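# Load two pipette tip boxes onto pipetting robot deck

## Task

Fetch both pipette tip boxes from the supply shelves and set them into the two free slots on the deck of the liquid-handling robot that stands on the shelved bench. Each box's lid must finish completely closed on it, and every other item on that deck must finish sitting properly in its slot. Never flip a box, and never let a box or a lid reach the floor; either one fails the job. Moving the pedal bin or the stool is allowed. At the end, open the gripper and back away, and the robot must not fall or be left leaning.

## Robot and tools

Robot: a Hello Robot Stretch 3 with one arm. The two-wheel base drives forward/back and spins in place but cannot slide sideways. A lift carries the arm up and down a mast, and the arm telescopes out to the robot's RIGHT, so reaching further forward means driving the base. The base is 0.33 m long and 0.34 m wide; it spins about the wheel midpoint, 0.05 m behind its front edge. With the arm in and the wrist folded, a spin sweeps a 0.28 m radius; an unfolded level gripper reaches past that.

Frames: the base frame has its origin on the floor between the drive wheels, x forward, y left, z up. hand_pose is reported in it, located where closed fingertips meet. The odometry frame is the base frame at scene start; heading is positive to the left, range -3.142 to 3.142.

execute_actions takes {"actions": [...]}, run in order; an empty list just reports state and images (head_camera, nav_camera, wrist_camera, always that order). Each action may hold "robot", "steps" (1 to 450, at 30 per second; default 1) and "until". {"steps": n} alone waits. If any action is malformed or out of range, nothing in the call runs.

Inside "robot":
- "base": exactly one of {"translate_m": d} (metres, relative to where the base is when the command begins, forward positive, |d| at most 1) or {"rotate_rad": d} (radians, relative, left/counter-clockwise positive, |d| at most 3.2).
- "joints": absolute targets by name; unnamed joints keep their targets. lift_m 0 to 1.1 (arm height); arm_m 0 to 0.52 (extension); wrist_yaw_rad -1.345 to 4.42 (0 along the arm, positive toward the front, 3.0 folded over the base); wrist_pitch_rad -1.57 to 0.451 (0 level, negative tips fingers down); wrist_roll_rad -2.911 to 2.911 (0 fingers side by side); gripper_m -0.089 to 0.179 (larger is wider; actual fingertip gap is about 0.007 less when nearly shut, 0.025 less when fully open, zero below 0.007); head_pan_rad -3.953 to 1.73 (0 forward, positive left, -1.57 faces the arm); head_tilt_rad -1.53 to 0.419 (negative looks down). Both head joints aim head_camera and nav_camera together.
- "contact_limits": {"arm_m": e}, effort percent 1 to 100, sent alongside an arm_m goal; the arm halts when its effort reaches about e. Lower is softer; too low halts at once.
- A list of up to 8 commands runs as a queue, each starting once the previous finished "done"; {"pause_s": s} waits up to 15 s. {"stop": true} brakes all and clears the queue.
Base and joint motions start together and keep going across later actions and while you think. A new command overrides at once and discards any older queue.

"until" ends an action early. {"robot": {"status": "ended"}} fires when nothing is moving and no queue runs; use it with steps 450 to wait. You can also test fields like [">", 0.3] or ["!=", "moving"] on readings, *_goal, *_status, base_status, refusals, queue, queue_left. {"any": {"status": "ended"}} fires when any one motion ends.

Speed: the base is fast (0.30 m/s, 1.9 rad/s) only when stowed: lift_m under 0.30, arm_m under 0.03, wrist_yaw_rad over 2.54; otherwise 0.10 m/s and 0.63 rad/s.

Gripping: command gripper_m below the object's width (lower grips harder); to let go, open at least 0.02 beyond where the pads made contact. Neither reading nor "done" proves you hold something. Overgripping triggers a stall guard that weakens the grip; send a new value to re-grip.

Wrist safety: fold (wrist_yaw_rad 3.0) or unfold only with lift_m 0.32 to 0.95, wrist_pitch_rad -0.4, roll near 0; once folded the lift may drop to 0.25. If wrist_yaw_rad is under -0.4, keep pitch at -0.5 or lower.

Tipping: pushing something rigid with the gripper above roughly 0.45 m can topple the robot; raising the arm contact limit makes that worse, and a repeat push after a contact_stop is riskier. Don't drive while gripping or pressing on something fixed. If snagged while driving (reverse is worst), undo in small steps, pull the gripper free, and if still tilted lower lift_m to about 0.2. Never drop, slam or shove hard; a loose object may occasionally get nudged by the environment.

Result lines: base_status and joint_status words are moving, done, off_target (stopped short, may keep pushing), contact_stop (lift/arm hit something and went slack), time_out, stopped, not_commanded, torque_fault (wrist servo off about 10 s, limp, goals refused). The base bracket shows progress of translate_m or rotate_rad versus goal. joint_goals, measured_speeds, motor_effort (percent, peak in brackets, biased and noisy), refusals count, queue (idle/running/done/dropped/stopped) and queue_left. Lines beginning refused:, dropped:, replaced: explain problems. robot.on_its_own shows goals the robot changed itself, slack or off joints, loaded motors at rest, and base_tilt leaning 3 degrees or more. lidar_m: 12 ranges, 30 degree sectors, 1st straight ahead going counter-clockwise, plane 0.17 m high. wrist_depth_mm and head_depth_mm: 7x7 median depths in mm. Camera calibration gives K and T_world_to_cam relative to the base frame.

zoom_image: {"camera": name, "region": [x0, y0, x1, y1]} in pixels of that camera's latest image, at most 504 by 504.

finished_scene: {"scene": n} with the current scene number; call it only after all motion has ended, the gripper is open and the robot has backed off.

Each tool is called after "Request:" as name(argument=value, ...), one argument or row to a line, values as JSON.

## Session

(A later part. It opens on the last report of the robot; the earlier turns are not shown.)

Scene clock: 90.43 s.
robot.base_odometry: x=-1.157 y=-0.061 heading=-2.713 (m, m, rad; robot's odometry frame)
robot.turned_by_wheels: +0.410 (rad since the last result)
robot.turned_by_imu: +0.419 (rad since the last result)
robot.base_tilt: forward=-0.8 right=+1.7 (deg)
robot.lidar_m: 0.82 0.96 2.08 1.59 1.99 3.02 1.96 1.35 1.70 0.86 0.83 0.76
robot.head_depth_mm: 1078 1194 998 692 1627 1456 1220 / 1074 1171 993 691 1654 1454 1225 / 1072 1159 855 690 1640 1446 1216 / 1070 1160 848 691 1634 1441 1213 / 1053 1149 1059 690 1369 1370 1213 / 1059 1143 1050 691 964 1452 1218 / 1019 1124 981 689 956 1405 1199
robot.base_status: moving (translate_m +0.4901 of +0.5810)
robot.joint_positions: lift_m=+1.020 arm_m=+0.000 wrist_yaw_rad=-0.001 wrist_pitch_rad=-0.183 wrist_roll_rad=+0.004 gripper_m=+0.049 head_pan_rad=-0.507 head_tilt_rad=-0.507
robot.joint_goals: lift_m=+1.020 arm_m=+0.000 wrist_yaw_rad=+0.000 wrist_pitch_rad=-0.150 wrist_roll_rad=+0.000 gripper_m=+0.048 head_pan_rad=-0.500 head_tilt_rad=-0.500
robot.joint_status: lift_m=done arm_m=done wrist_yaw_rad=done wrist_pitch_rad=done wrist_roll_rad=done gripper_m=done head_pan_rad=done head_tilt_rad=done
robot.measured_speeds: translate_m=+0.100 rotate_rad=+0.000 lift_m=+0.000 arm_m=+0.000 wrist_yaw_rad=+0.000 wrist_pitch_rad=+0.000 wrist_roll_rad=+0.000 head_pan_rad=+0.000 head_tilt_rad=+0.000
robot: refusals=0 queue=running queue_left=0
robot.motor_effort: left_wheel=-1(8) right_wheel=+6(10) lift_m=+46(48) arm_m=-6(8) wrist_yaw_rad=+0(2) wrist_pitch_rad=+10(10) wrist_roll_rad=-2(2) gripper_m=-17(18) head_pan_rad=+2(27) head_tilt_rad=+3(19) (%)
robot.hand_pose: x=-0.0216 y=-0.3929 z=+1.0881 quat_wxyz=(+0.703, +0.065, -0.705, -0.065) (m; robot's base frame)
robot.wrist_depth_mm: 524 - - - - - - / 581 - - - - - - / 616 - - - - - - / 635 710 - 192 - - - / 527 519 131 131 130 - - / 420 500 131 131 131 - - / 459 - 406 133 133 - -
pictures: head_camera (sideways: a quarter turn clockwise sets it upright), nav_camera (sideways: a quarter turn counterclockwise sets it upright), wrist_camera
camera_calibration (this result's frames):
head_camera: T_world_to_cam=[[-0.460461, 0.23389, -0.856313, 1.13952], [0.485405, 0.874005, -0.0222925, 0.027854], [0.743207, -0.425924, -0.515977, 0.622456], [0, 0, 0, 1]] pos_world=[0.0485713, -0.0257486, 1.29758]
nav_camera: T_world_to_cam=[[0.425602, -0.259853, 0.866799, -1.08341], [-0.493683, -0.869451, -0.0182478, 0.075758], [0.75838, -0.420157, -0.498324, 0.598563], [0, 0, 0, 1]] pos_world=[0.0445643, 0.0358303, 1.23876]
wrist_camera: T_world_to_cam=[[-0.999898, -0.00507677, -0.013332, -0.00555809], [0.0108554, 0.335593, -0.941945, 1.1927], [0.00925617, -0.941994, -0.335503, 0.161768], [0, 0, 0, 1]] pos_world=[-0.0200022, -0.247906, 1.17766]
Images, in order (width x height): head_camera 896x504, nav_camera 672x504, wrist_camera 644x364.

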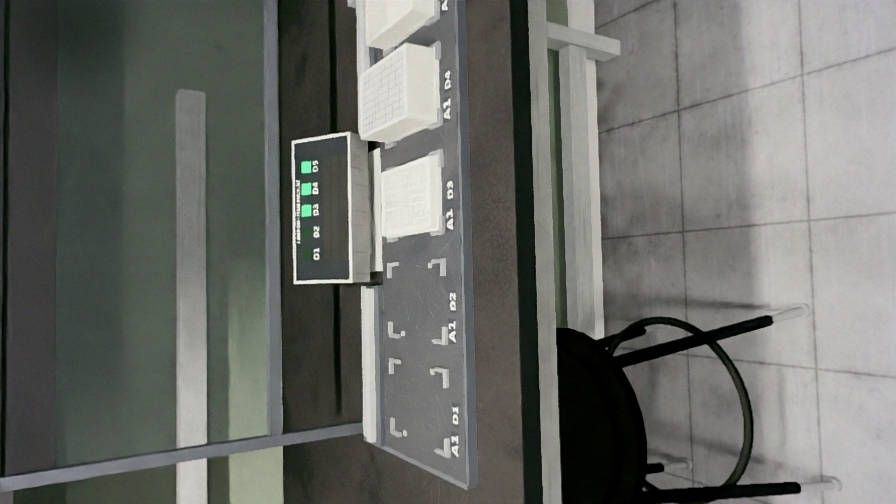

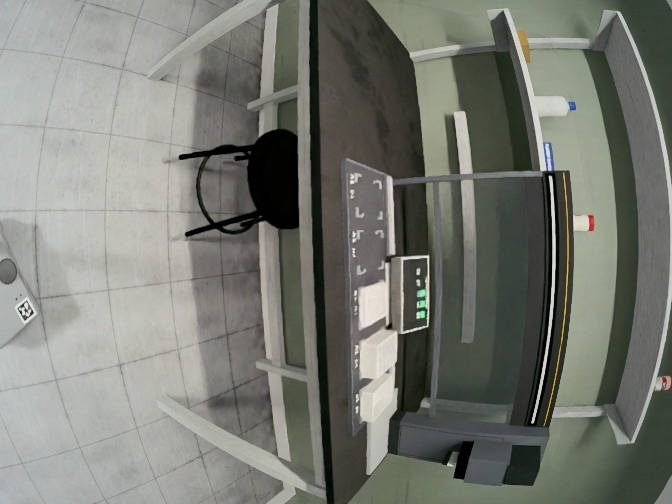

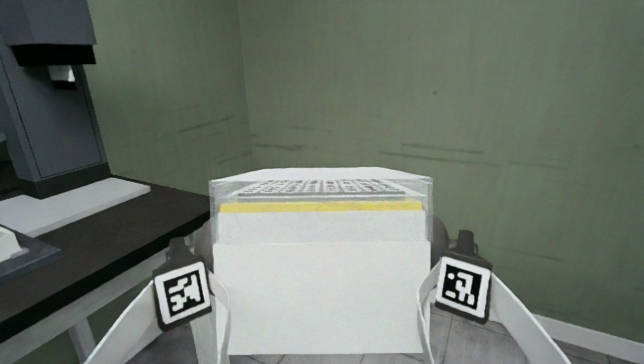

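Request:
execute_actions(
  actions=[
    {"steps":100,"until":{"robot":{"status":"ended"}}},
    {"robot":[{"base":{"rotate_rad":1.15},"joints":{"head_pan_rad":-1.57,"head_tilt_rad":-0.6}}],"steps":450,"until":{"robot":{"status":"ended"}}},
  ],
)

Scene clock: 95.20 s.
robot.base_odometry: x=-1.240 y=-0.099 heading=-1.563 (m, m, rad; robot's odometry frame)
robot.turned_by_wheels: +1.150 (rad since the last result)
robot.turned_by_imu: +1.157 (rad since the last result)
robot.base_tilt: forward=-1.0 right=+1.8 (deg)
robot.lidar_m: 2.04 1.58 2.15 3.10 2.12 1.43 1.74 0.81 1.16 0.67 0.73 0.88
robot.head_depth_mm: 992 1091 750 - - - 1137 / 993 1085 749 - - - 1140 / 1004 1089 763 - - - 1135 / 1003 1087 953 - 1376 1314 1170 / 1009 1087 856 601 957 1368 1163 / 1004 1124 855 606 940 1331 1165 / 1013 1126 854 622 1546 1366 1169
robot.base_status: done (rotate_rad +1.1498 of +1.1500)
robot.joint_positions: lift_m=+1.020 arm_m=+0.000 wrist_yaw_rad=-0.001 wrist_pitch_rad=-0.183 wrist_roll_rad=+0.004 gripper_m=+0.049 head_pan_rad=-1.563 head_tilt_rad=-0.592
robot.joint_goals: lift_m=+1.020 arm_m=+0.000 wrist_yaw_rad=+0.000 wrist_pitch_rad=-0.150 wrist_roll_rad=+0.000 gripper_m=+0.048 head_pan_rad=-1.570 head_tilt_rad=-0.600
robot.joint_status: lift_m=done arm_m=done wrist_yaw_rad=done wrist_pitch_rad=done wrist_roll_rad=done gripper_m=done head_pan_rad=done head_tilt_rad=done
robot.measured_speeds: translate_m=+0.000 rotate_rad=+0.000 lift_m=+0.000 arm_m=+0.000 wrist_yaw_rad=+0.000 wrist_pitch_rad=+0.000 wrist_roll_rad=+0.000 head_pan_rad=+0.000 head_tilt_rad=+0.000
robot: refusals=0 queue=done queue_left=0
robot.motor_effort: left_wheel=-2(8) right_wheel=+3(9) lift_m=+46(46) arm_m=-6(6) wrist_yaw_rad=+0(0) wrist_pitch_rad=+10(10) wrist_roll_rad=-2(2) gripper_m=-17(17) head_pan_rad=-2(29) head_tilt_rad=-3(11) (%)
robot.hand_pose: x=-0.0216 y=-0.3929 z=+1.0881 quat_wxyz=(+0.703, +0.065, -0.705, -0.065) (m; robot's base frame)
robot.wrist_depth_mm: 894 895 863 863 844 844 825 / 955 923 878 898 866 880 864 / - - 971 922 931 926 906 / 747 731 668 193 524 646 693 / 518 523 131 131 130 432 423 / 404 409 131 131 131 371 357 / 331 328 219 133 133 316 318
pictures: head_camera (sideways: a quarter turn clockwise sets it upright), nav_camera (sideways: a quarter turn counterclockwise sets it upright), wrist_camera
camera_calibration (this result's frames):
head_camera: T_world_to_cam=[[-0.0237612, 0.586964, -0.809264, 1.07551], [0.999705, 0.00986674, -0.0221964, 0.0245892], [-0.00504371, -0.809553, -0.587025, 0.719457], [0, 0, 0, 1]] pos_world=[0.00460229, -0.0490928, 1.29326]
nav_camera: T_world_to_cam=[[-0.015995, -0.570369, 0.821233, -1.0213], [-0.999844, 0.0029969, -0.0173924, 0.0777299], [0.00745892, -0.821383, -0.570328, 0.696825], [0, 0, 0, 1]] pos_world=[0.0561845, -0.0103928, 1.2375]
wrist_camera: T_world_to_cam=[[-0.999898, -0.00507675, -0.0133317, -0.00555842], [0.0108552, 0.335592, -0.941945, 1.1927], [0.00925605, -0.941994, -0.335503, 0.161768], [0, 0, 0, 1]] pos_world=[-0.0200022, -0.247905, 1.17766]
Images, in order (width x height): head_camera 896x504, nav_camera 672x504, wrist_camera 644x364.

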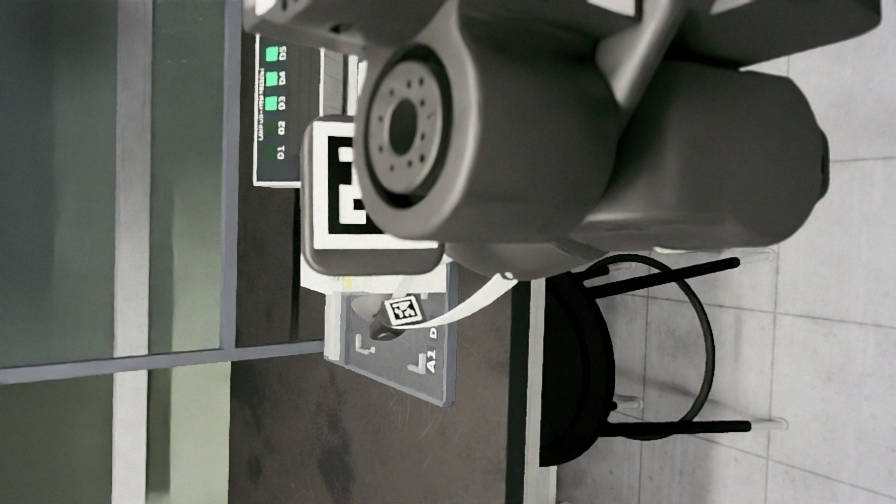

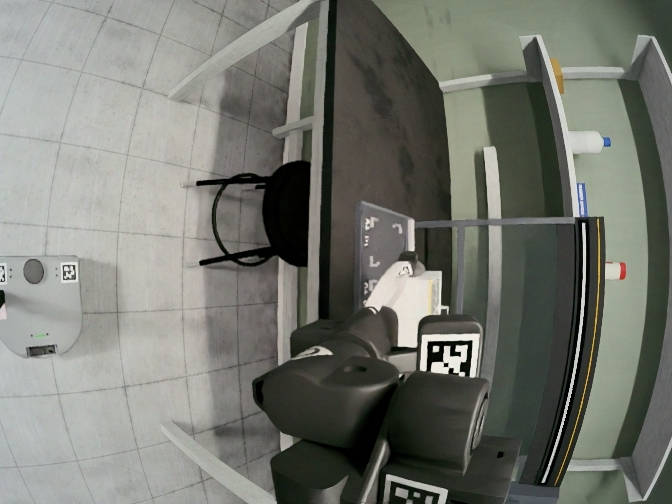

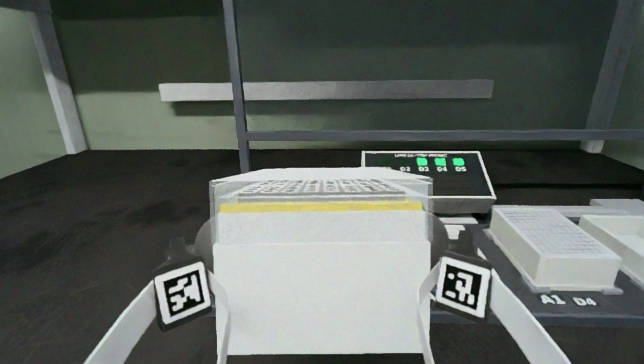

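Request:
execute_actions(
  actions=[
    {"robot":[{"base":{"rotate_rad":-0.02}},{"base":{"translate_m":-0.009},"joints":{"arm_m":0.19,"lift_m":0.95}}],"steps":450,"until":{"robot":{"status":"ended"}}},
  ],
)

Request:
zoom_image(
  camera="head_camera",
  region=[250, 150, 500, 420],
)

Scene clock: 107.87 s.
robot.base_odometry: x=-1.240 y=-0.090 heading=-1.583 (m, m, rad; robot's odometry frame)
robot.turned_by_wheels: -0.020 (rad since the last result)
robot.turned_by_imu: -0.019 (rad since the last result)
robot.base_tilt: forward=-1.1 right=+1.9 (deg)
robot.lidar_m: 2.05 1.59 2.12 3.09 2.08 1.42 1.73 0.81 1.17 0.68 0.73 0.89
robot.head_depth_mm: 994 1094 - - 1534 1379 1174 / 998 1093 - - 1530 1372 1173 / 1001 1089 - - 1555 1369 1172 / 1007 1083 927 598 1533 1333 1161 / 1003 1086 854 603 978 1336 1168 / 998 1092 814 603 938 1375 1162 / 1005 1117 851 622 1003 1331 1159
robot.base_status: done (translate_m -0.0090 of -0.0090)
robot.joint_positions: lift_m=+0.950 arm_m=+0.190 wrist_yaw_rad=+0.000 wrist_pitch_rad=-0.184 wrist_roll_rad=+0.004 gripper_m=+0.049 head_pan_rad=-1.563 head_tilt_rad=-0.592
robot.joint_goals: lift_m=+0.950 arm_m=+0.190 wrist_yaw_rad=+0.000 wrist_pitch_rad=-0.150 wrist_roll_rad=+0.000 gripper_m=+0.048 head_pan_rad=-1.570 head_tilt_rad=-0.600
robot.joint_status: lift_m=done arm_m=done wrist_yaw_rad=done wrist_pitch_rad=done wrist_roll_rad=done gripper_m=done head_pan_rad=done head_tilt_rad=done
robot.measured_speeds: translate_m=+0.000 rotate_rad=+0.000 lift_m=+0.000 arm_m=+0.000 wrist_yaw_rad=+0.000 wrist_pitch_rad=+0.000 wrist_roll_rad=+0.000 head_pan_rad=+0.000 head_tilt_rad=+0.000
robot: refusals=0 queue=done queue_left=0
robot.motor_effort: left_wheel=+0(5) right_wheel=+1(5) lift_m=+32(46) arm_m=+5(5) wrist_yaw_rad=+0(0) wrist_pitch_rad=+10(10) wrist_roll_rad=-2(2) gripper_m=-17(17) head_pan_rad=-2(3) head_tilt_rad=-2(1) (%)
robot.hand_pose: x=-0.0215 y=-0.5822 z=+1.0185 quat_wxyz=(+0.703, +0.065, -0.705, -0.065) (m; robot's base frame)
robot.wrist_depth_mm: 715 708 693 702 694 691 672 / 751 682 725 746 734 724 707 / 790 785 698 691 368 363 728 / 543 539 492 193 330 326 506 / 382 383 131 131 130 328 313 / 298 290 131 131 131 258 249 / 235 226 171 133 133 207 211
pictures: head_camera (sideways: a quarter turn clockwise sets it upright), nav_camera (sideways: a quarter turn counterclockwise sets it upright), wrist_camera
camera_calibration (this result's frames):
head_camera: T_world_to_cam=[[-0.0237002, 0.587046, -0.809207, 1.07544], [0.999706, 0.00976405, -0.0221962, 0.0245889], [-0.00512907, -0.809495, -0.587105, 0.719561], [0, 0, 0, 1]] pos_world=[0.00459714, -0.0490918, 1.29326]
nav_camera: T_world_to_cam=[[-0.0160542, -0.570448, 0.821177, -1.02123], [-0.999844, 0.0031035, -0.0173913, 0.0777285], [0.00737232, -0.821328, -0.570409, 0.69693], [0, 0, 0, 1]] pos_world=[0.0561833, -0.0103917, 1.2375]
wrist_camera: T_world_to_cam=[[-0.999896, -0.00545013, -0.0133348, -0.00756739], [0.0107272, 0.336145, -0.941749, 1.19077], [0.00961509, -0.941794, -0.336052, -0.0392227], [0, 0, 0, 1]] pos_world=[-0.019963, -0.437252, 1.10812]
Images, in order (width x height): head_camera 896x504, nav_camera 672x504, wrist_camera 644x364.

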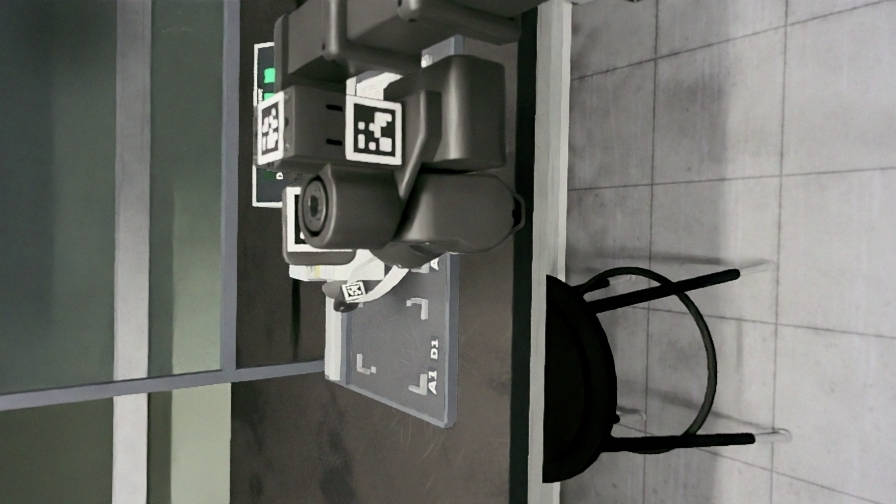

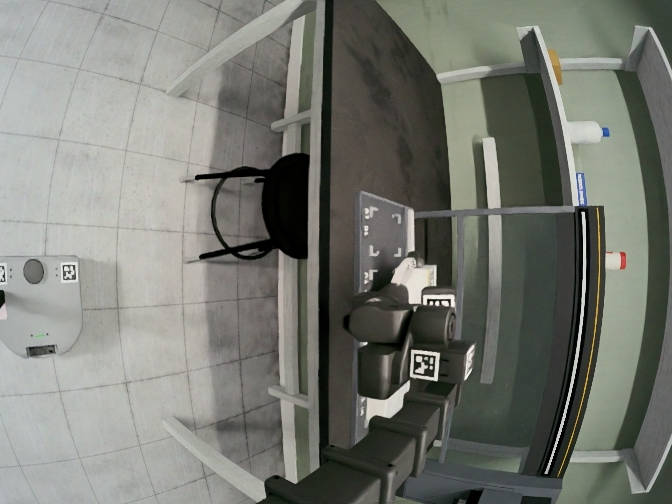

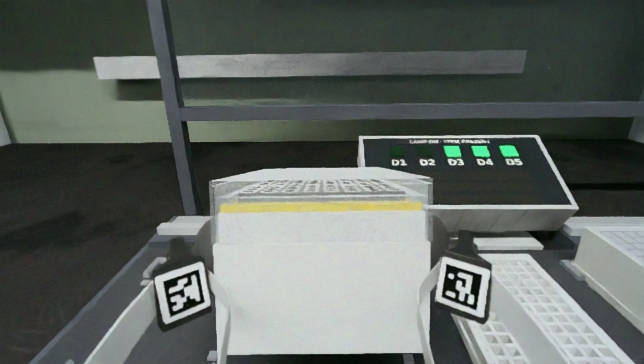

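Region (250, 150, 500, 420) of head_camera's 896x504 image, scaled by 1.867, with more detail than that image has; it fills the left 467 columns of this view, and the rest is white.

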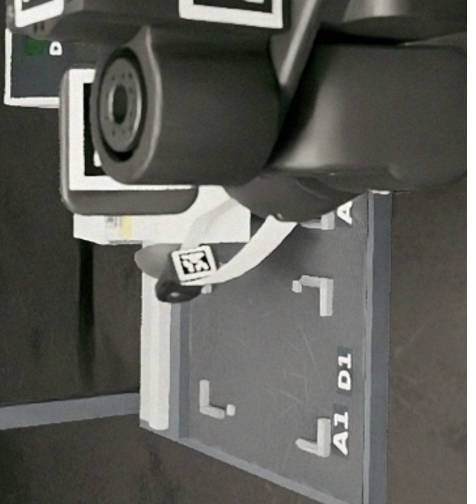

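Request:
execute_actions(
  actions=[
    {"robot":[{"base":{"translate_m":-0.012},"joints":{"arm_m":0.205,"lift_m":0.925}}],"steps":450,"until":{"robot":{"status":"ended"}}},
  ],
)

Request:
zoom_image(
  camera="wrist_camera",
  region=[0, 220, 322, 364],
)

Request:
zoom_image(
  camera="head_camera",
  region=[250, 150, 500, 420],
)

Scene clock: 120.63 s.
robot.base_odometry: x=-1.240 y=-0.078 heading=-1.583 (m, m, rad; robot's odometry frame)
robot.turned_by_wheels: +0.000 (rad since the last result)
robot.turned_by_imu: +0.001 (rad since the last result)
robot.base_tilt: forward=-1.1 right=+1.9 (deg)
robot.lidar_m: 2.06 1.60 2.13 3.10 2.08 1.41 1.72 0.80 1.17 0.68 0.74 0.90
robot.head_depth_mm: 995 1085 902 - 1560 1374 1168 / 993 1088 756 - 1533 1375 1173 / 1001 1087 755 - 1539 1368 1170 / 998 1085 933 599 1548 1370 1173 / 1006 1095 853 602 977 1335 1170 / 996 1088 812 602 940 1374 1169 / 1010 1108 851 620 974 1330 1170
robot.base_status: done (translate_m -0.0120 of -0.0120)
robot.joint_positions: lift_m=+0.925 arm_m=+0.205 wrist_yaw_rad=+0.000 wrist_pitch_rad=-0.184 wrist_roll_rad=+0.004 gripper_m=+0.049 head_pan_rad=-1.563 head_tilt_rad=-0.592
robot.joint_goals: lift_m=+0.925 arm_m=+0.205 wrist_yaw_rad=+0.000 wrist_pitch_rad=-0.150 wrist_roll_rad=+0.000 gripper_m=+0.048 head_pan_rad=-1.570 head_tilt_rad=-0.600
robot.joint_status: lift_m=done arm_m=done wrist_yaw_rad=done wrist_pitch_rad=done wrist_roll_rad=done gripper_m=done head_pan_rad=done head_tilt_rad=done
robot.measured_speeds: translate_m=+0.000 rotate_rad=+0.000 lift_m=+0.000 arm_m=+0.000 wrist_yaw_rad=+0.000 wrist_pitch_rad=+0.000 wrist_roll_rad=+0.000 head_pan_rad=+0.000 head_tilt_rad=+0.000
robot: refusals=0 queue=done queue_left=0
robot.motor_effort: left_wheel=+0(6) right_wheel=+1(5) lift_m=+32(32) arm_m=+4(7) wrist_yaw_rad=+0(0) wrist_pitch_rad=+10(10) wrist_roll_rad=-2(2) gripper_m=-18(18) head_pan_rad=-2(3) head_tilt_rad=-2(2) (%)
robot.hand_pose: x=-0.0215 y=-0.5972 z=+0.9935 quat_wxyz=(+0.703, +0.065, -0.705, -0.065) (m; robot's base frame)
robot.wrist_depth_mm: 703 686 683 688 662 666 661 / 741 741 661 708 704 697 700 / 750 717 749 745 338 331 721 / 474 432 466 193 296 298 409 / 336 316 131 131 130 313 248 / 247 240 131 131 131 220 222 / 196 194 157 132 133 175 175
pictures: head_camera (sideways: a quarter turn clockwise sets it upright), nav_camera (sideways: a quarter turn counterclockwise sets it upright), wrist_camera
camera_calibration (this result's frames):
head_camera: T_world_to_cam=[[-0.0237001, 0.587046, -0.809206, 1.07544], [0.999706, 0.00976381, -0.0221962, 0.0245889], [-0.00512927, -0.809495, -0.587105, 0.719561], [0, 0, 0, 1]] pos_world=[0.00459713, -0.0490918, 1.29326]
nav_camera: T_world_to_cam=[[-0.0160544, -0.570448, 0.821177, -1.02123], [-0.999844, 0.00310374, -0.0173913, 0.0777285], [0.00737213, -0.821328, -0.570409, 0.69693], [0, 0, 0, 1]] pos_world=[0.0561833, -0.0103917, 1.2375]
wrist_camera: T_world_to_cam=[[-0.999896, -0.00545014, -0.013335, -0.00798234], [0.0107273, 0.336145, -0.941749, 1.17227], [0.00961514, -0.941794, -0.336052, -0.0617483], [0, 0, 0, 1]] pos_world=[-0.019963, -0.452251, 1.08313]
Images, in order (width x height): head_camera 896x504, nav_camera 672x504, wrist_camera 644x364.

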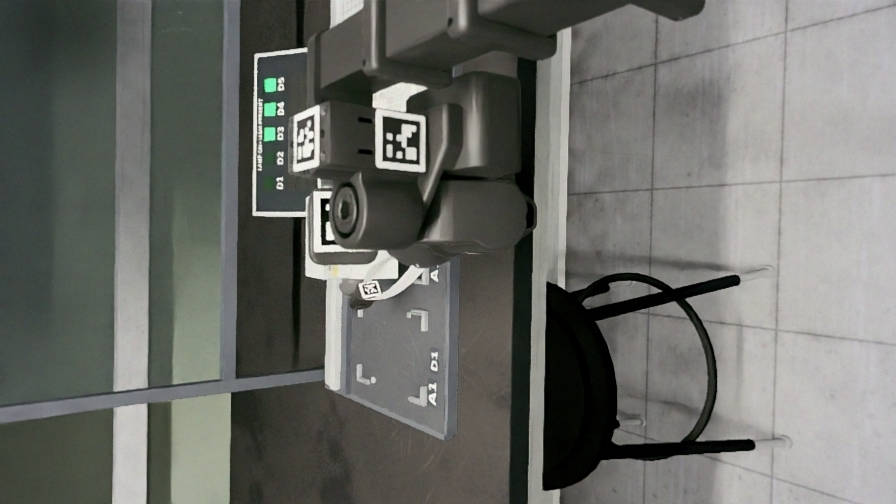

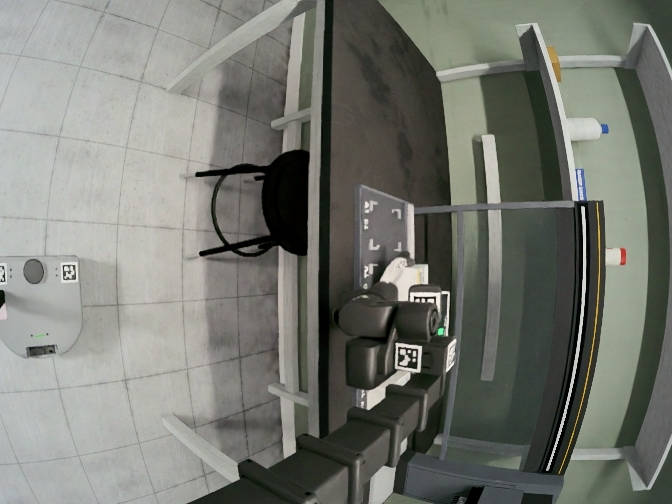

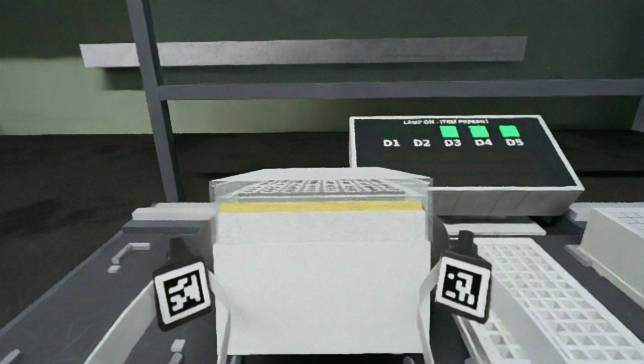

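Region (0, 220, 322, 364) of wrist_camera's 644x364 image, scaled by 1.565; it fills the top 225 rows of this view, and the rest is white.

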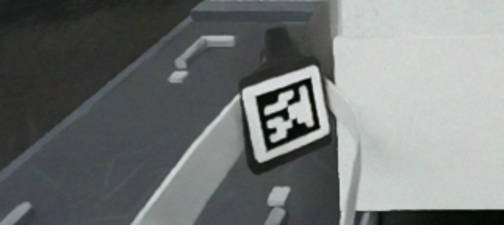

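Region (250, 150, 500, 420) of head_camera's 896x504 image, scaled by 1.867, with more detail than that image has; it fills the left 467 columns of this view, and the rest is white.

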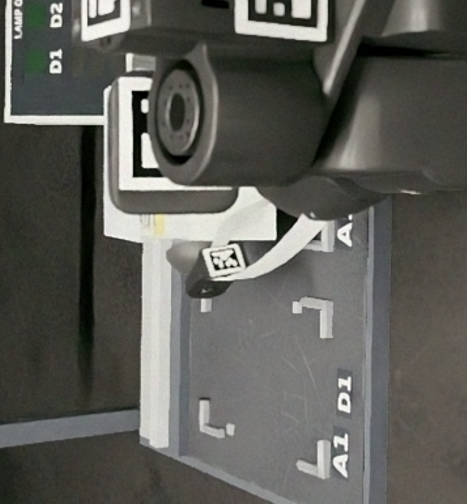

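Request:
execute_actions(
  actions=[
    {"robot":[{"joints":{"arm_m":0.21}},{"joints":{"lift_m":0.905}},{"joints":{"lift_m":0.895}}],"steps":450,"until":{"robot":{"status":"ended"}}},
    {"steps":8},
  ],
)

Request:
zoom_image(
  camera="wrist_camera",
  region=[160, 264, 480, 364],
)

Scene clock: 128.80 s.
robot.base_odometry: x=-1.240 y=-0.078 heading=-1.583 (m, m, rad; robot's odometry frame)
robot.turned_by_wheels: +0.000 (rad since the last result)
robot.turned_by_imu: +0.001 (rad since the last result)
robot.base_tilt: forward=-1.0 right=+1.8 (deg)
robot.lidar_m: 2.06 1.60 2.13 3.10 2.08 1.41 1.71 0.80 1.17 0.68 0.74 0.90
robot.head_depth_mm: 995 1093 760 - - 1376 1169 / 999 1094 750 - 1578 1375 1167 / 1000 1090 752 - 1565 1376 1171 / 1010 1088 905 599 1549 1372 1169 / 1001 1094 854 603 975 1338 1172 / 999 1089 810 603 937 1379 1170 / 1007 1115 853 620 972 1343 1167
robot.base_status: done (translate_m -0.0120 of -0.0120)
robot.joint_positions: lift_m=+0.895 arm_m=+0.210 wrist_yaw_rad=-0.002 wrist_pitch_rad=-0.173 wrist_roll_rad=+0.004 gripper_m=+0.049 head_pan_rad=-1.563 head_tilt_rad=-0.592
robot.joint_goals: lift_m=+0.895 arm_m=+0.210 wrist_yaw_rad=+0.000 wrist_pitch_rad=-0.150 wrist_roll_rad=+0.000 gripper_m=+0.048 head_pan_rad=-1.570 head_tilt_rad=-0.600
robot.joint_status: lift_m=done arm_m=done wrist_yaw_rad=done wrist_pitch_rad=done wrist_roll_rad=done gripper_m=done head_pan_rad=done head_tilt_rad=done
robot.measured_speeds: translate_m=+0.000 rotate_rad=+0.000 lift_m=+0.000 arm_m=+0.000 wrist_yaw_rad=+0.000 wrist_pitch_rad=+0.000 wrist_roll_rad=+0.000 head_pan_rad=+0.000 head_tilt_rad=+0.000
robot: refusals=0 queue=done queue_left=0
robot.motor_effort: left_wheel=+0(0) right_wheel=+1(1) lift_m=+30(31) arm_m=+5(4) wrist_yaw_rad=+1(1) wrist_pitch_rad=+6(10) wrist_roll_rad=-2(2) gripper_m=-18(17) head_pan_rad=-3(2) head_tilt_rad=-2(2) (%)
robot.hand_pose: x=-0.0221 y=-0.6029 z=+0.9662 quat_wxyz=(+0.703, +0.060, -0.706, -0.062) (m; robot's base frame)
robot.wrist_depth_mm: 688 649 674 665 663 650 659 / 740 723 729 716 330 324 694 / 721 610 689 592 301 297 562 / 408 390 302 150 278 289 286 / 284 258 128 128 128 222 226 / 200 199 132 132 131 179 172 / 162 158 149 138 147 147 139
pictures: head_camera (sideways: a quarter turn clockwise sets it upright), nav_camera (sideways: a quarter turn counterclockwise sets it upright), wrist_camera
camera_calibration (this result's frames):
head_camera: T_world_to_cam=[[-0.0237002, 0.587046, -0.809206, 1.07544], [0.999706, 0.00976393, -0.0221962, 0.0245889], [-0.00512917, -0.809494, -0.587105, 0.719561], [0, 0, 0, 1]] pos_world=[0.00459713, -0.0490918, 1.29326]
nav_camera: T_world_to_cam=[[-0.0160543, -0.570448, 0.821177, -1.02123], [-0.999844, 0.00310362, -0.0173913, 0.0777285], [0.00737222, -0.821328, -0.570409, 0.696931], [0, 0, 0, 1]] pos_world=[0.0561833, -0.0103917, 1.2375]
wrist_camera: T_world_to_cam=[[-0.999906, -0.00330297, -0.0132776, -0.00770713], [0.0114767, 0.325861, -0.945348, 1.14584], [0.00744909, -0.945412, -0.325792, -0.088457], [0, 0, 0, 1]] pos_world=[-0.020198, -0.457039, 1.0543]
Images, in order (width x height): head_camera 896x504, nav_camera 672x504, wrist_camera 644x364.

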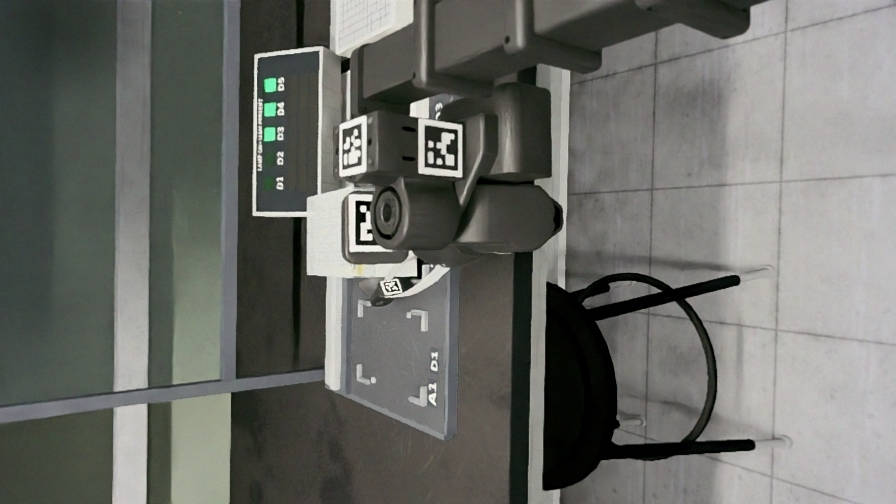

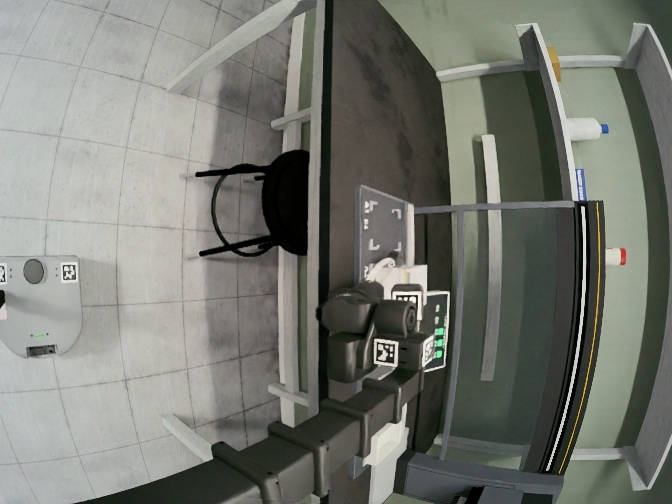

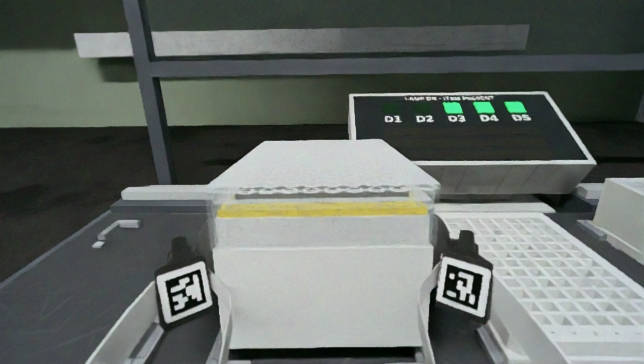

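Region (160, 264, 480, 364) of wrist_camera's 644x364 image, scaled by 1.575; it fills the top 158 rows of this view, and the rest is white.

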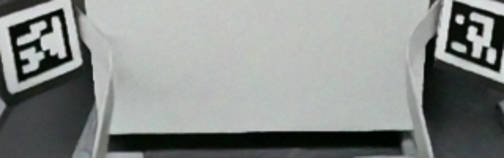

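Request:
execute_actions(
  actions=[],
)

Scene clock: 137.43 s.
robot.base_odometry: x=-1.240 y=-0.078 heading=-1.583 (m, m, rad; robot's odometry frame)
robot.turned_by_wheels: +0.000 (rad since the last result)
robot.turned_by_imu: +0.000 (rad since the last result)
robot.base_tilt: forward=-1.1 right=+1.9 (deg)
robot.lidar_m: 2.06 1.60 2.14 3.08 2.09 1.41 1.71 0.79 1.17 0.68 0.74 0.90
robot.head_depth_mm: 995 1089 761 - - 1363 1171 / 999 1085 752 - 1574 1375 1167 / 999 1086 754 - 1551 1373 1175 / 1000 1086 905 599 1557 1366 1166 / 1002 1089 855 605 974 1342 1168 / 997 1099 816 602 936 1364 1165 / 1006 1109 851 623 977 1332 1161
robot.base_status: done (translate_m -0.0120 of -0.0120)
robot.joint_positions: lift_m=+0.895 arm_m=+0.210 wrist_yaw_rad=-0.002 wrist_pitch_rad=-0.173 wrist_roll_rad=+0.004 gripper_m=+0.049 head_pan_rad=-1.563 head_tilt_rad=-0.592
robot.joint_goals: lift_m=+0.895 arm_m=+0.210 wrist_yaw_rad=+0.000 wrist_pitch_rad=-0.150 wrist_roll_rad=+0.000 gripper_m=+0.048 head_pan_rad=-1.570 head_tilt_rad=-0.600
robot.joint_status: lift_m=done arm_m=done wrist_yaw_rad=done wrist_pitch_rad=done wrist_roll_rad=done gripper_m=done head_pan_rad=done head_tilt_rad=done
robot.measured_speeds: translate_m=+0.000 rotate_rad=+0.000 lift_m=+0.000 arm_m=+0.000 wrist_yaw_rad=+0.000 wrist_pitch_rad=+0.000 wrist_roll_rad=+0.000 head_pan_rad=+0.000 head_tilt_rad=+0.000
robot: refusals=0 queue=done queue_left=0
robot.motor_effort: left_wheel=+0(0) right_wheel=+2(0) lift_m=+30(30) arm_m=+5(5) wrist_yaw_rad=+1(2) wrist_pitch_rad=+7(7) wrist_roll_rad=-2(2) gripper_m=-18(17) head_pan_rad=-3(2) head_tilt_rad=-3(2) (%)
robot.hand_pose: x=-0.0221 y=-0.6029 z=+0.9662 quat_wxyz=(+0.703, +0.060, -0.706, -0.062) (m; robot's base frame)
robot.wrist_depth_mm: 691 661 674 681 669 666 670 / 741 724 716 710 332 327 694 / 714 607 686 595 300 299 564 / 410 388 301 150 278 290 289 / 285 260 128 128 128 222 225 / 200 199 132 131 131 179 172 / 161 158 150 138 148 147 139
pictures: head_camera (sideways: a quarter turn clockwise sets it upright), nav_camera (sideways: a quarter turn counterclockwise sets it upright), wrist_camera
camera_calibration (this result's frames):
head_camera: T_world_to_cam=[[-0.0237002, 0.587046, -0.809206, 1.07544], [0.999706, 0.00976393, -0.0221962, 0.0245889], [-0.00512917, -0.809495, -0.587105, 0.719561], [0, 0, 0, 1]] pos_world=[0.00459713, -0.0490918, 1.29326]
nav_camera: T_world_to_cam=[[-0.0160543, -0.570448, 0.821177, -1.02123], [-0.999844, 0.00310362, -0.0173913, 0.0777285], [0.00737222, -0.821328, -0.570409, 0.69693], [0, 0, 0, 1]] pos_world=[0.0561833, -0.0103917, 1.2375]
wrist_camera: T_world_to_cam=[[-0.999906, -0.003303, -0.0132775, -0.00770723], [0.0114766, 0.325861, -0.945348, 1.14584], [0.0074491, -0.945412, -0.325792, -0.0884569], [0, 0, 0, 1]] pos_world=[-0.020198, -0.457039, 1.0543]
Images, in order (width x height): head_camera 896x504, nav_camera 672x504, wrist_camera 644x364.

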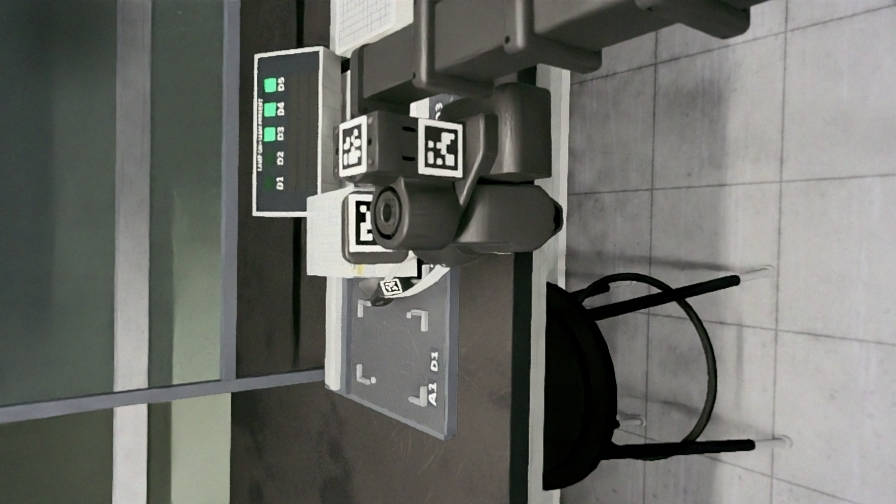

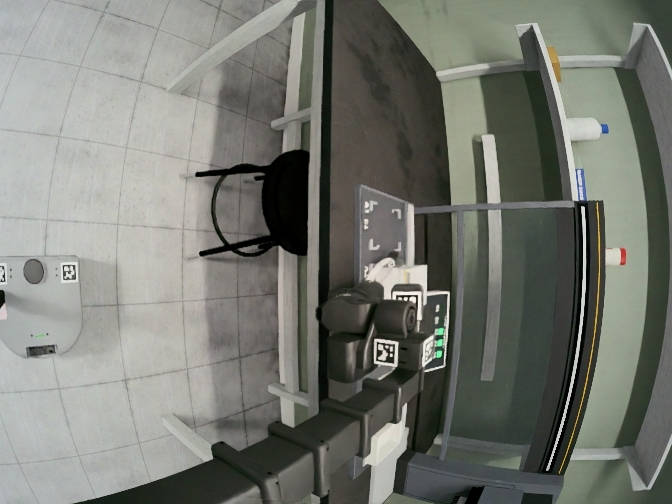

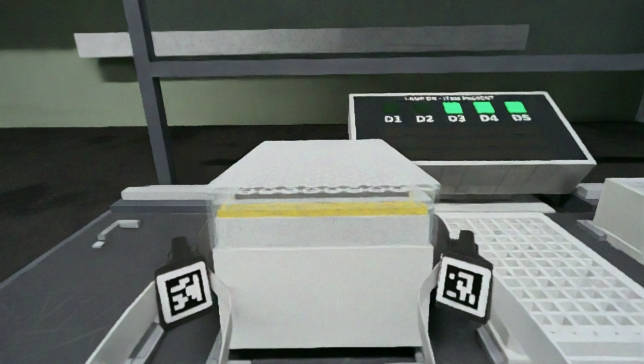

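Request:
execute_actions(
  actions=[
    {"robot":{"joints":{"lift_m":0.889}},"steps":60,"until":{"robot":{"status":"ended"}}},
    {"steps":10},
  ],
)

Scene clock: 140.23 s.
robot.base_odometry: x=-1.240 y=-0.078 heading=-1.583 (m, m, rad; robot's odometry frame)
robot.turned_by_wheels: +0.000 (rad since the last result)
robot.turned_by_imu: +0.000 (rad since the last result)
robot.base_tilt: forward=-1.0 right=+1.7 (deg)
robot.lidar_m: 2.06 1.60 2.13 3.09 2.09 1.41 1.72 0.80 1.17 0.68 0.74 0.90
robot.head_depth_mm: 990 1094 755 - - 1374 1176 / 998 1088 752 - 1573 1369 1169 / 1005 1091 755 - 1560 1371 1172 / 1004 1086 905 601 1549 1363 1166 / 1004 1091 856 605 976 1337 1171 / 996 1090 814 603 943 1378 1169 / 1007 1113 850 620 972 1333 1157
robot.base_status: done (translate_m -0.0120 of -0.0120)
robot.joint_positions: lift_m=+0.889 arm_m=+0.210 wrist_yaw_rad=-0.004 wrist_pitch_rad=-0.172 wrist_roll_rad=+0.004 gripper_m=+0.049 head_pan_rad=-1.563 head_tilt_rad=-0.592
robot.joint_goals: lift_m=+0.889 arm_m=+0.210 wrist_yaw_rad=+0.000 wrist_pitch_rad=-0.150 wrist_roll_rad=+0.000 gripper_m=+0.048 head_pan_rad=-1.570 head_tilt_rad=-0.600
robot.joint_status: lift_m=done arm_m=done wrist_yaw_rad=done wrist_pitch_rad=done wrist_roll_rad=done gripper_m=done head_pan_rad=done head_tilt_rad=done
robot.measured_speeds: translate_m=+0.000 rotate_rad=+0.000 lift_m=+0.000 arm_m=+0.000 wrist_yaw_rad=+0.000 wrist_pitch_rad=+0.000 wrist_roll_rad=+0.000 head_pan_rad=+0.000 head_tilt_rad=+0.000
robot: refusals=0 queue=done queue_left=0
robot.motor_effort: left_wheel=-1(1) right_wheel=+2(2) lift_m=+28(29) arm_m=+4(5) wrist_yaw_rad=+2(2) wrist_pitch_rad=+6(7) wrist_roll_rad=-2(2) gripper_m=-17(17) head_pan_rad=-2(2) head_tilt_rad=-1(4) (%)
robot.hand_pose: x=-0.0224 y=-0.6030 z=+0.9606 quat_wxyz=(+0.703, +0.059, -0.706, -0.062) (m; robot's base frame)
robot.wrist_depth_mm: 705 658 686 671 634 667 667 / 732 725 723 728 327 332 699 / 699 596 658 585 296 292 533 / 393 365 300 146 274 294 281 / 268 249 127 127 127 218 224 / 192 191 132 132 132 170 166 / 155 151 142 139 140 144 138
pictures: head_camera (sideways: a quarter turn clockwise sets it upright), nav_camera (sideways: a quarter turn counterclockwise sets it upright), wrist_camera
camera_calibration (this result's frames):
head_camera: T_world_to_cam=[[-0.0237001, 0.587047, -0.809206, 1.07544], [0.999706, 0.00976384, -0.0221962, 0.0245889], [-0.00512927, -0.809494, -0.587106, 0.719562], [0, 0, 0, 1]] pos_world=[0.00459713, -0.0490917, 1.29326]
nav_camera: T_world_to_cam=[[-0.0160544, -0.570449, 0.821176, -1.02123], [-0.999844, 0.00310376, -0.0173913, 0.0777285], [0.00737212, -0.821327, -0.57041, 0.696932], [0, 0, 0, 1]] pos_world=[0.0561833, -0.0103916, 1.2375]
wrist_camera: T_world_to_cam=[[-0.99991, -0.00215739, -0.0132731, -0.0073842], [0.0118532, 0.324744, -0.945728, 1.14025], [0.00635067, -0.945799, -0.324689, -0.091681], [0, 0, 0, 1]] pos_world=[-0.0203169, -0.457016, 1.0485]
Images, in order (width x height): head_camera 896x504, nav_camera 672x504, wrist_camera 644x364.

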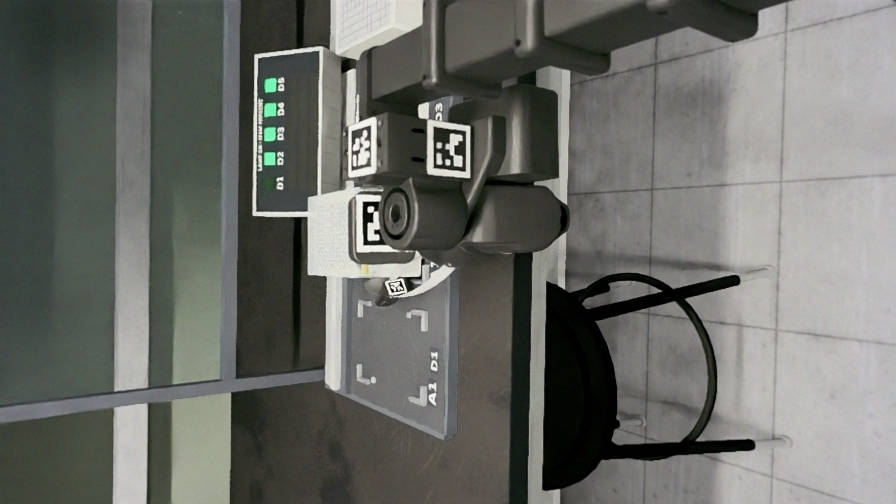

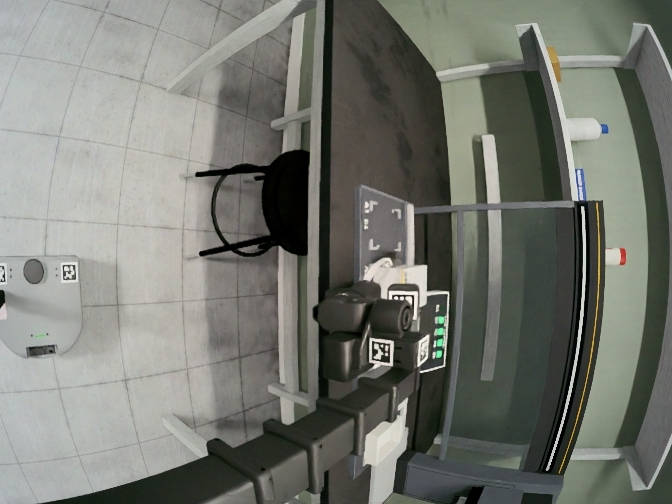

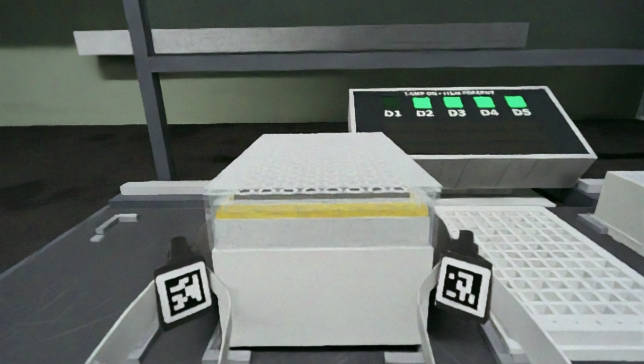

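Lamp on. Lower slightly more.

Request:
execute_actions(
  actions=[
    {"robot":{"joints":{"lift_m":0.885}},"steps":60,"until":{"robot":{"status":"ended"}}},
    {"steps":10},
  ],
)

Scene clock: 143.20 s.
robot.base_odometry: x=-1.240 y=-0.078 heading=-1.583 (m, m, rad; robot's odometry frame)
robot.turned_by_wheels: +0.000 (rad since the last result)
robot.turned_by_imu: +0.000 (rad since the last result)
robot.base_tilt: forward=-1.1 right=+1.8 (deg)
robot.lidar_m: 2.06 1.60 2.13 3.08 2.08 1.41 1.72 0.80 1.17 0.68 0.74 0.90
robot.head_depth_mm: 993 1092 753 - - 1372 1174 / 1002 1095 754 - 1564 1377 1172 / 1001 1088 754 - 1576 1381 1167 / 1005 1089 908 605 1567 1374 1168 / 1004 1092 853 603 976 1335 1159 / 995 1093 813 604 939 1368 1175 / 1010 1116 854 621 977 1337 1165
robot.base_status: done (translate_m -0.0120 of -0.0120)
robot.joint_positions: lift_m=+0.885 arm_m=+0.210 wrist_yaw_rad=-0.004 wrist_pitch_rad=-0.163 wrist_roll_rad=+0.004 gripper_m=+0.049 head_pan_rad=-1.563 head_tilt_rad=-0.592
robot.joint_goals: lift_m=+0.885 arm_m=+0.210 wrist_yaw_rad=+0.000 wrist_pitch_rad=-0.150 wrist_roll_rad=+0.000 gripper_m=+0.048 head_pan_rad=-1.570 head_tilt_rad=-0.600
robot.joint_status: lift_m=done arm_m=done wrist_yaw_rad=done wrist_pitch_rad=done wrist_roll_rad=done gripper_m=done head_pan_rad=done head_tilt_rad=done
robot.measured_speeds: translate_m=+0.000 rotate_rad=+0.000 lift_m=+0.000 arm_m=+0.000 wrist_yaw_rad=+0.000 wrist_pitch_rad=+0.000 wrist_roll_rad=+0.000 head_pan_rad=+0.000 head_tilt_rad=+0.000
robot: refusals=0 queue=done queue_left=0
robot.motor_effort: left_wheel=-1(1) right_wheel=+2(2) lift_m=+25(29) arm_m=+5(5) wrist_yaw_rad=+3(3) wrist_pitch_rad=+4(7) wrist_roll_rad=-2(2) gripper_m=-17(18) head_pan_rad=-2(1) head_tilt_rad=-2(3) (%)
robot.hand_pose: x=-0.0225 y=-0.6036 z=+0.9588 quat_wxyz=(+0.703, +0.056, -0.706, -0.059) (m; robot's base frame)
robot.wrist_depth_mm: 684 650 679 667 673 658 669 / 735 729 724 717 325 332 702 / 725 622 701 584 295 293 550 / 394 369 302 145 274 294 282 / 269 249 127 127 127 209 221 / 190 193 132 132 131 169 164 / 153 149 140 139 139 142 137
pictures: head_camera (sideways: a quarter turn clockwise sets it upright), nav_camera (sideways: a quarter turn counterclockwise sets it upright), wrist_camera
camera_calibration (this result's frames):
head_camera: T_world_to_cam=[[-0.0237, 0.587047, -0.809206, 1.07544], [0.999706, 0.00976373, -0.0221962, 0.0245889], [-0.00512937, -0.809494, -0.587106, 0.719562], [0, 0, 0, 1]] pos_world=[0.00459712, -0.0490917, 1.29326]
nav_camera: T_world_to_cam=[[-0.0160544, -0.570449, 0.821176, -1.02123], [-0.999844, 0.00310388, -0.0173913, 0.0777285], [0.00737202, -0.821327, -0.57041, 0.696932], [0, 0, 0, 1]] pos_world=[0.0561833, -0.0103916, 1.2375]
wrist_camera: T_world_to_cam=[[-0.999911, -0.0018463, -0.0132302, -0.00736972], [0.011964, 0.316783, -0.948422, 1.1365], [0.00594218, -0.948496, -0.316733, -0.102052], [0, 0, 0, 1]] pos_world=[-0.0203597, -0.456833, 1.04546]
Images, in order (width x height): head_camera 896x504, nav_camera 672x504, wrist_camera 644x364.

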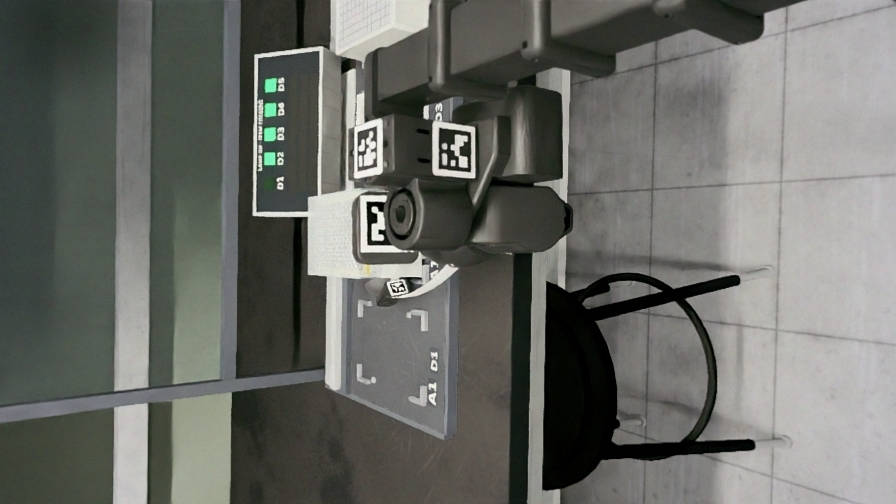

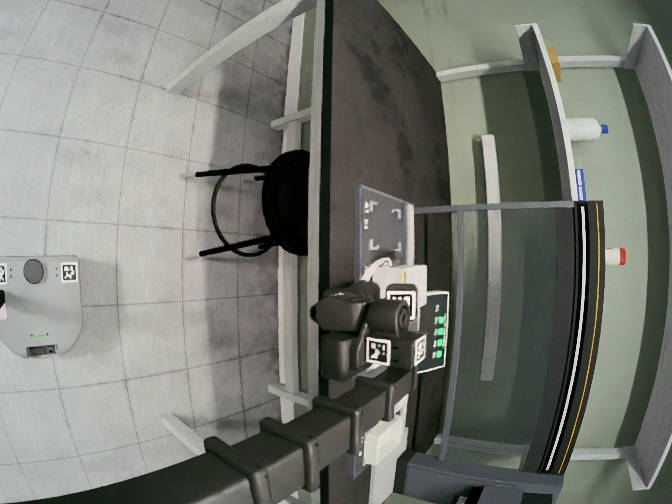

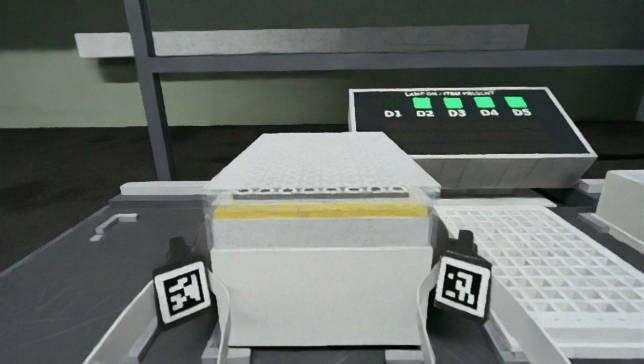

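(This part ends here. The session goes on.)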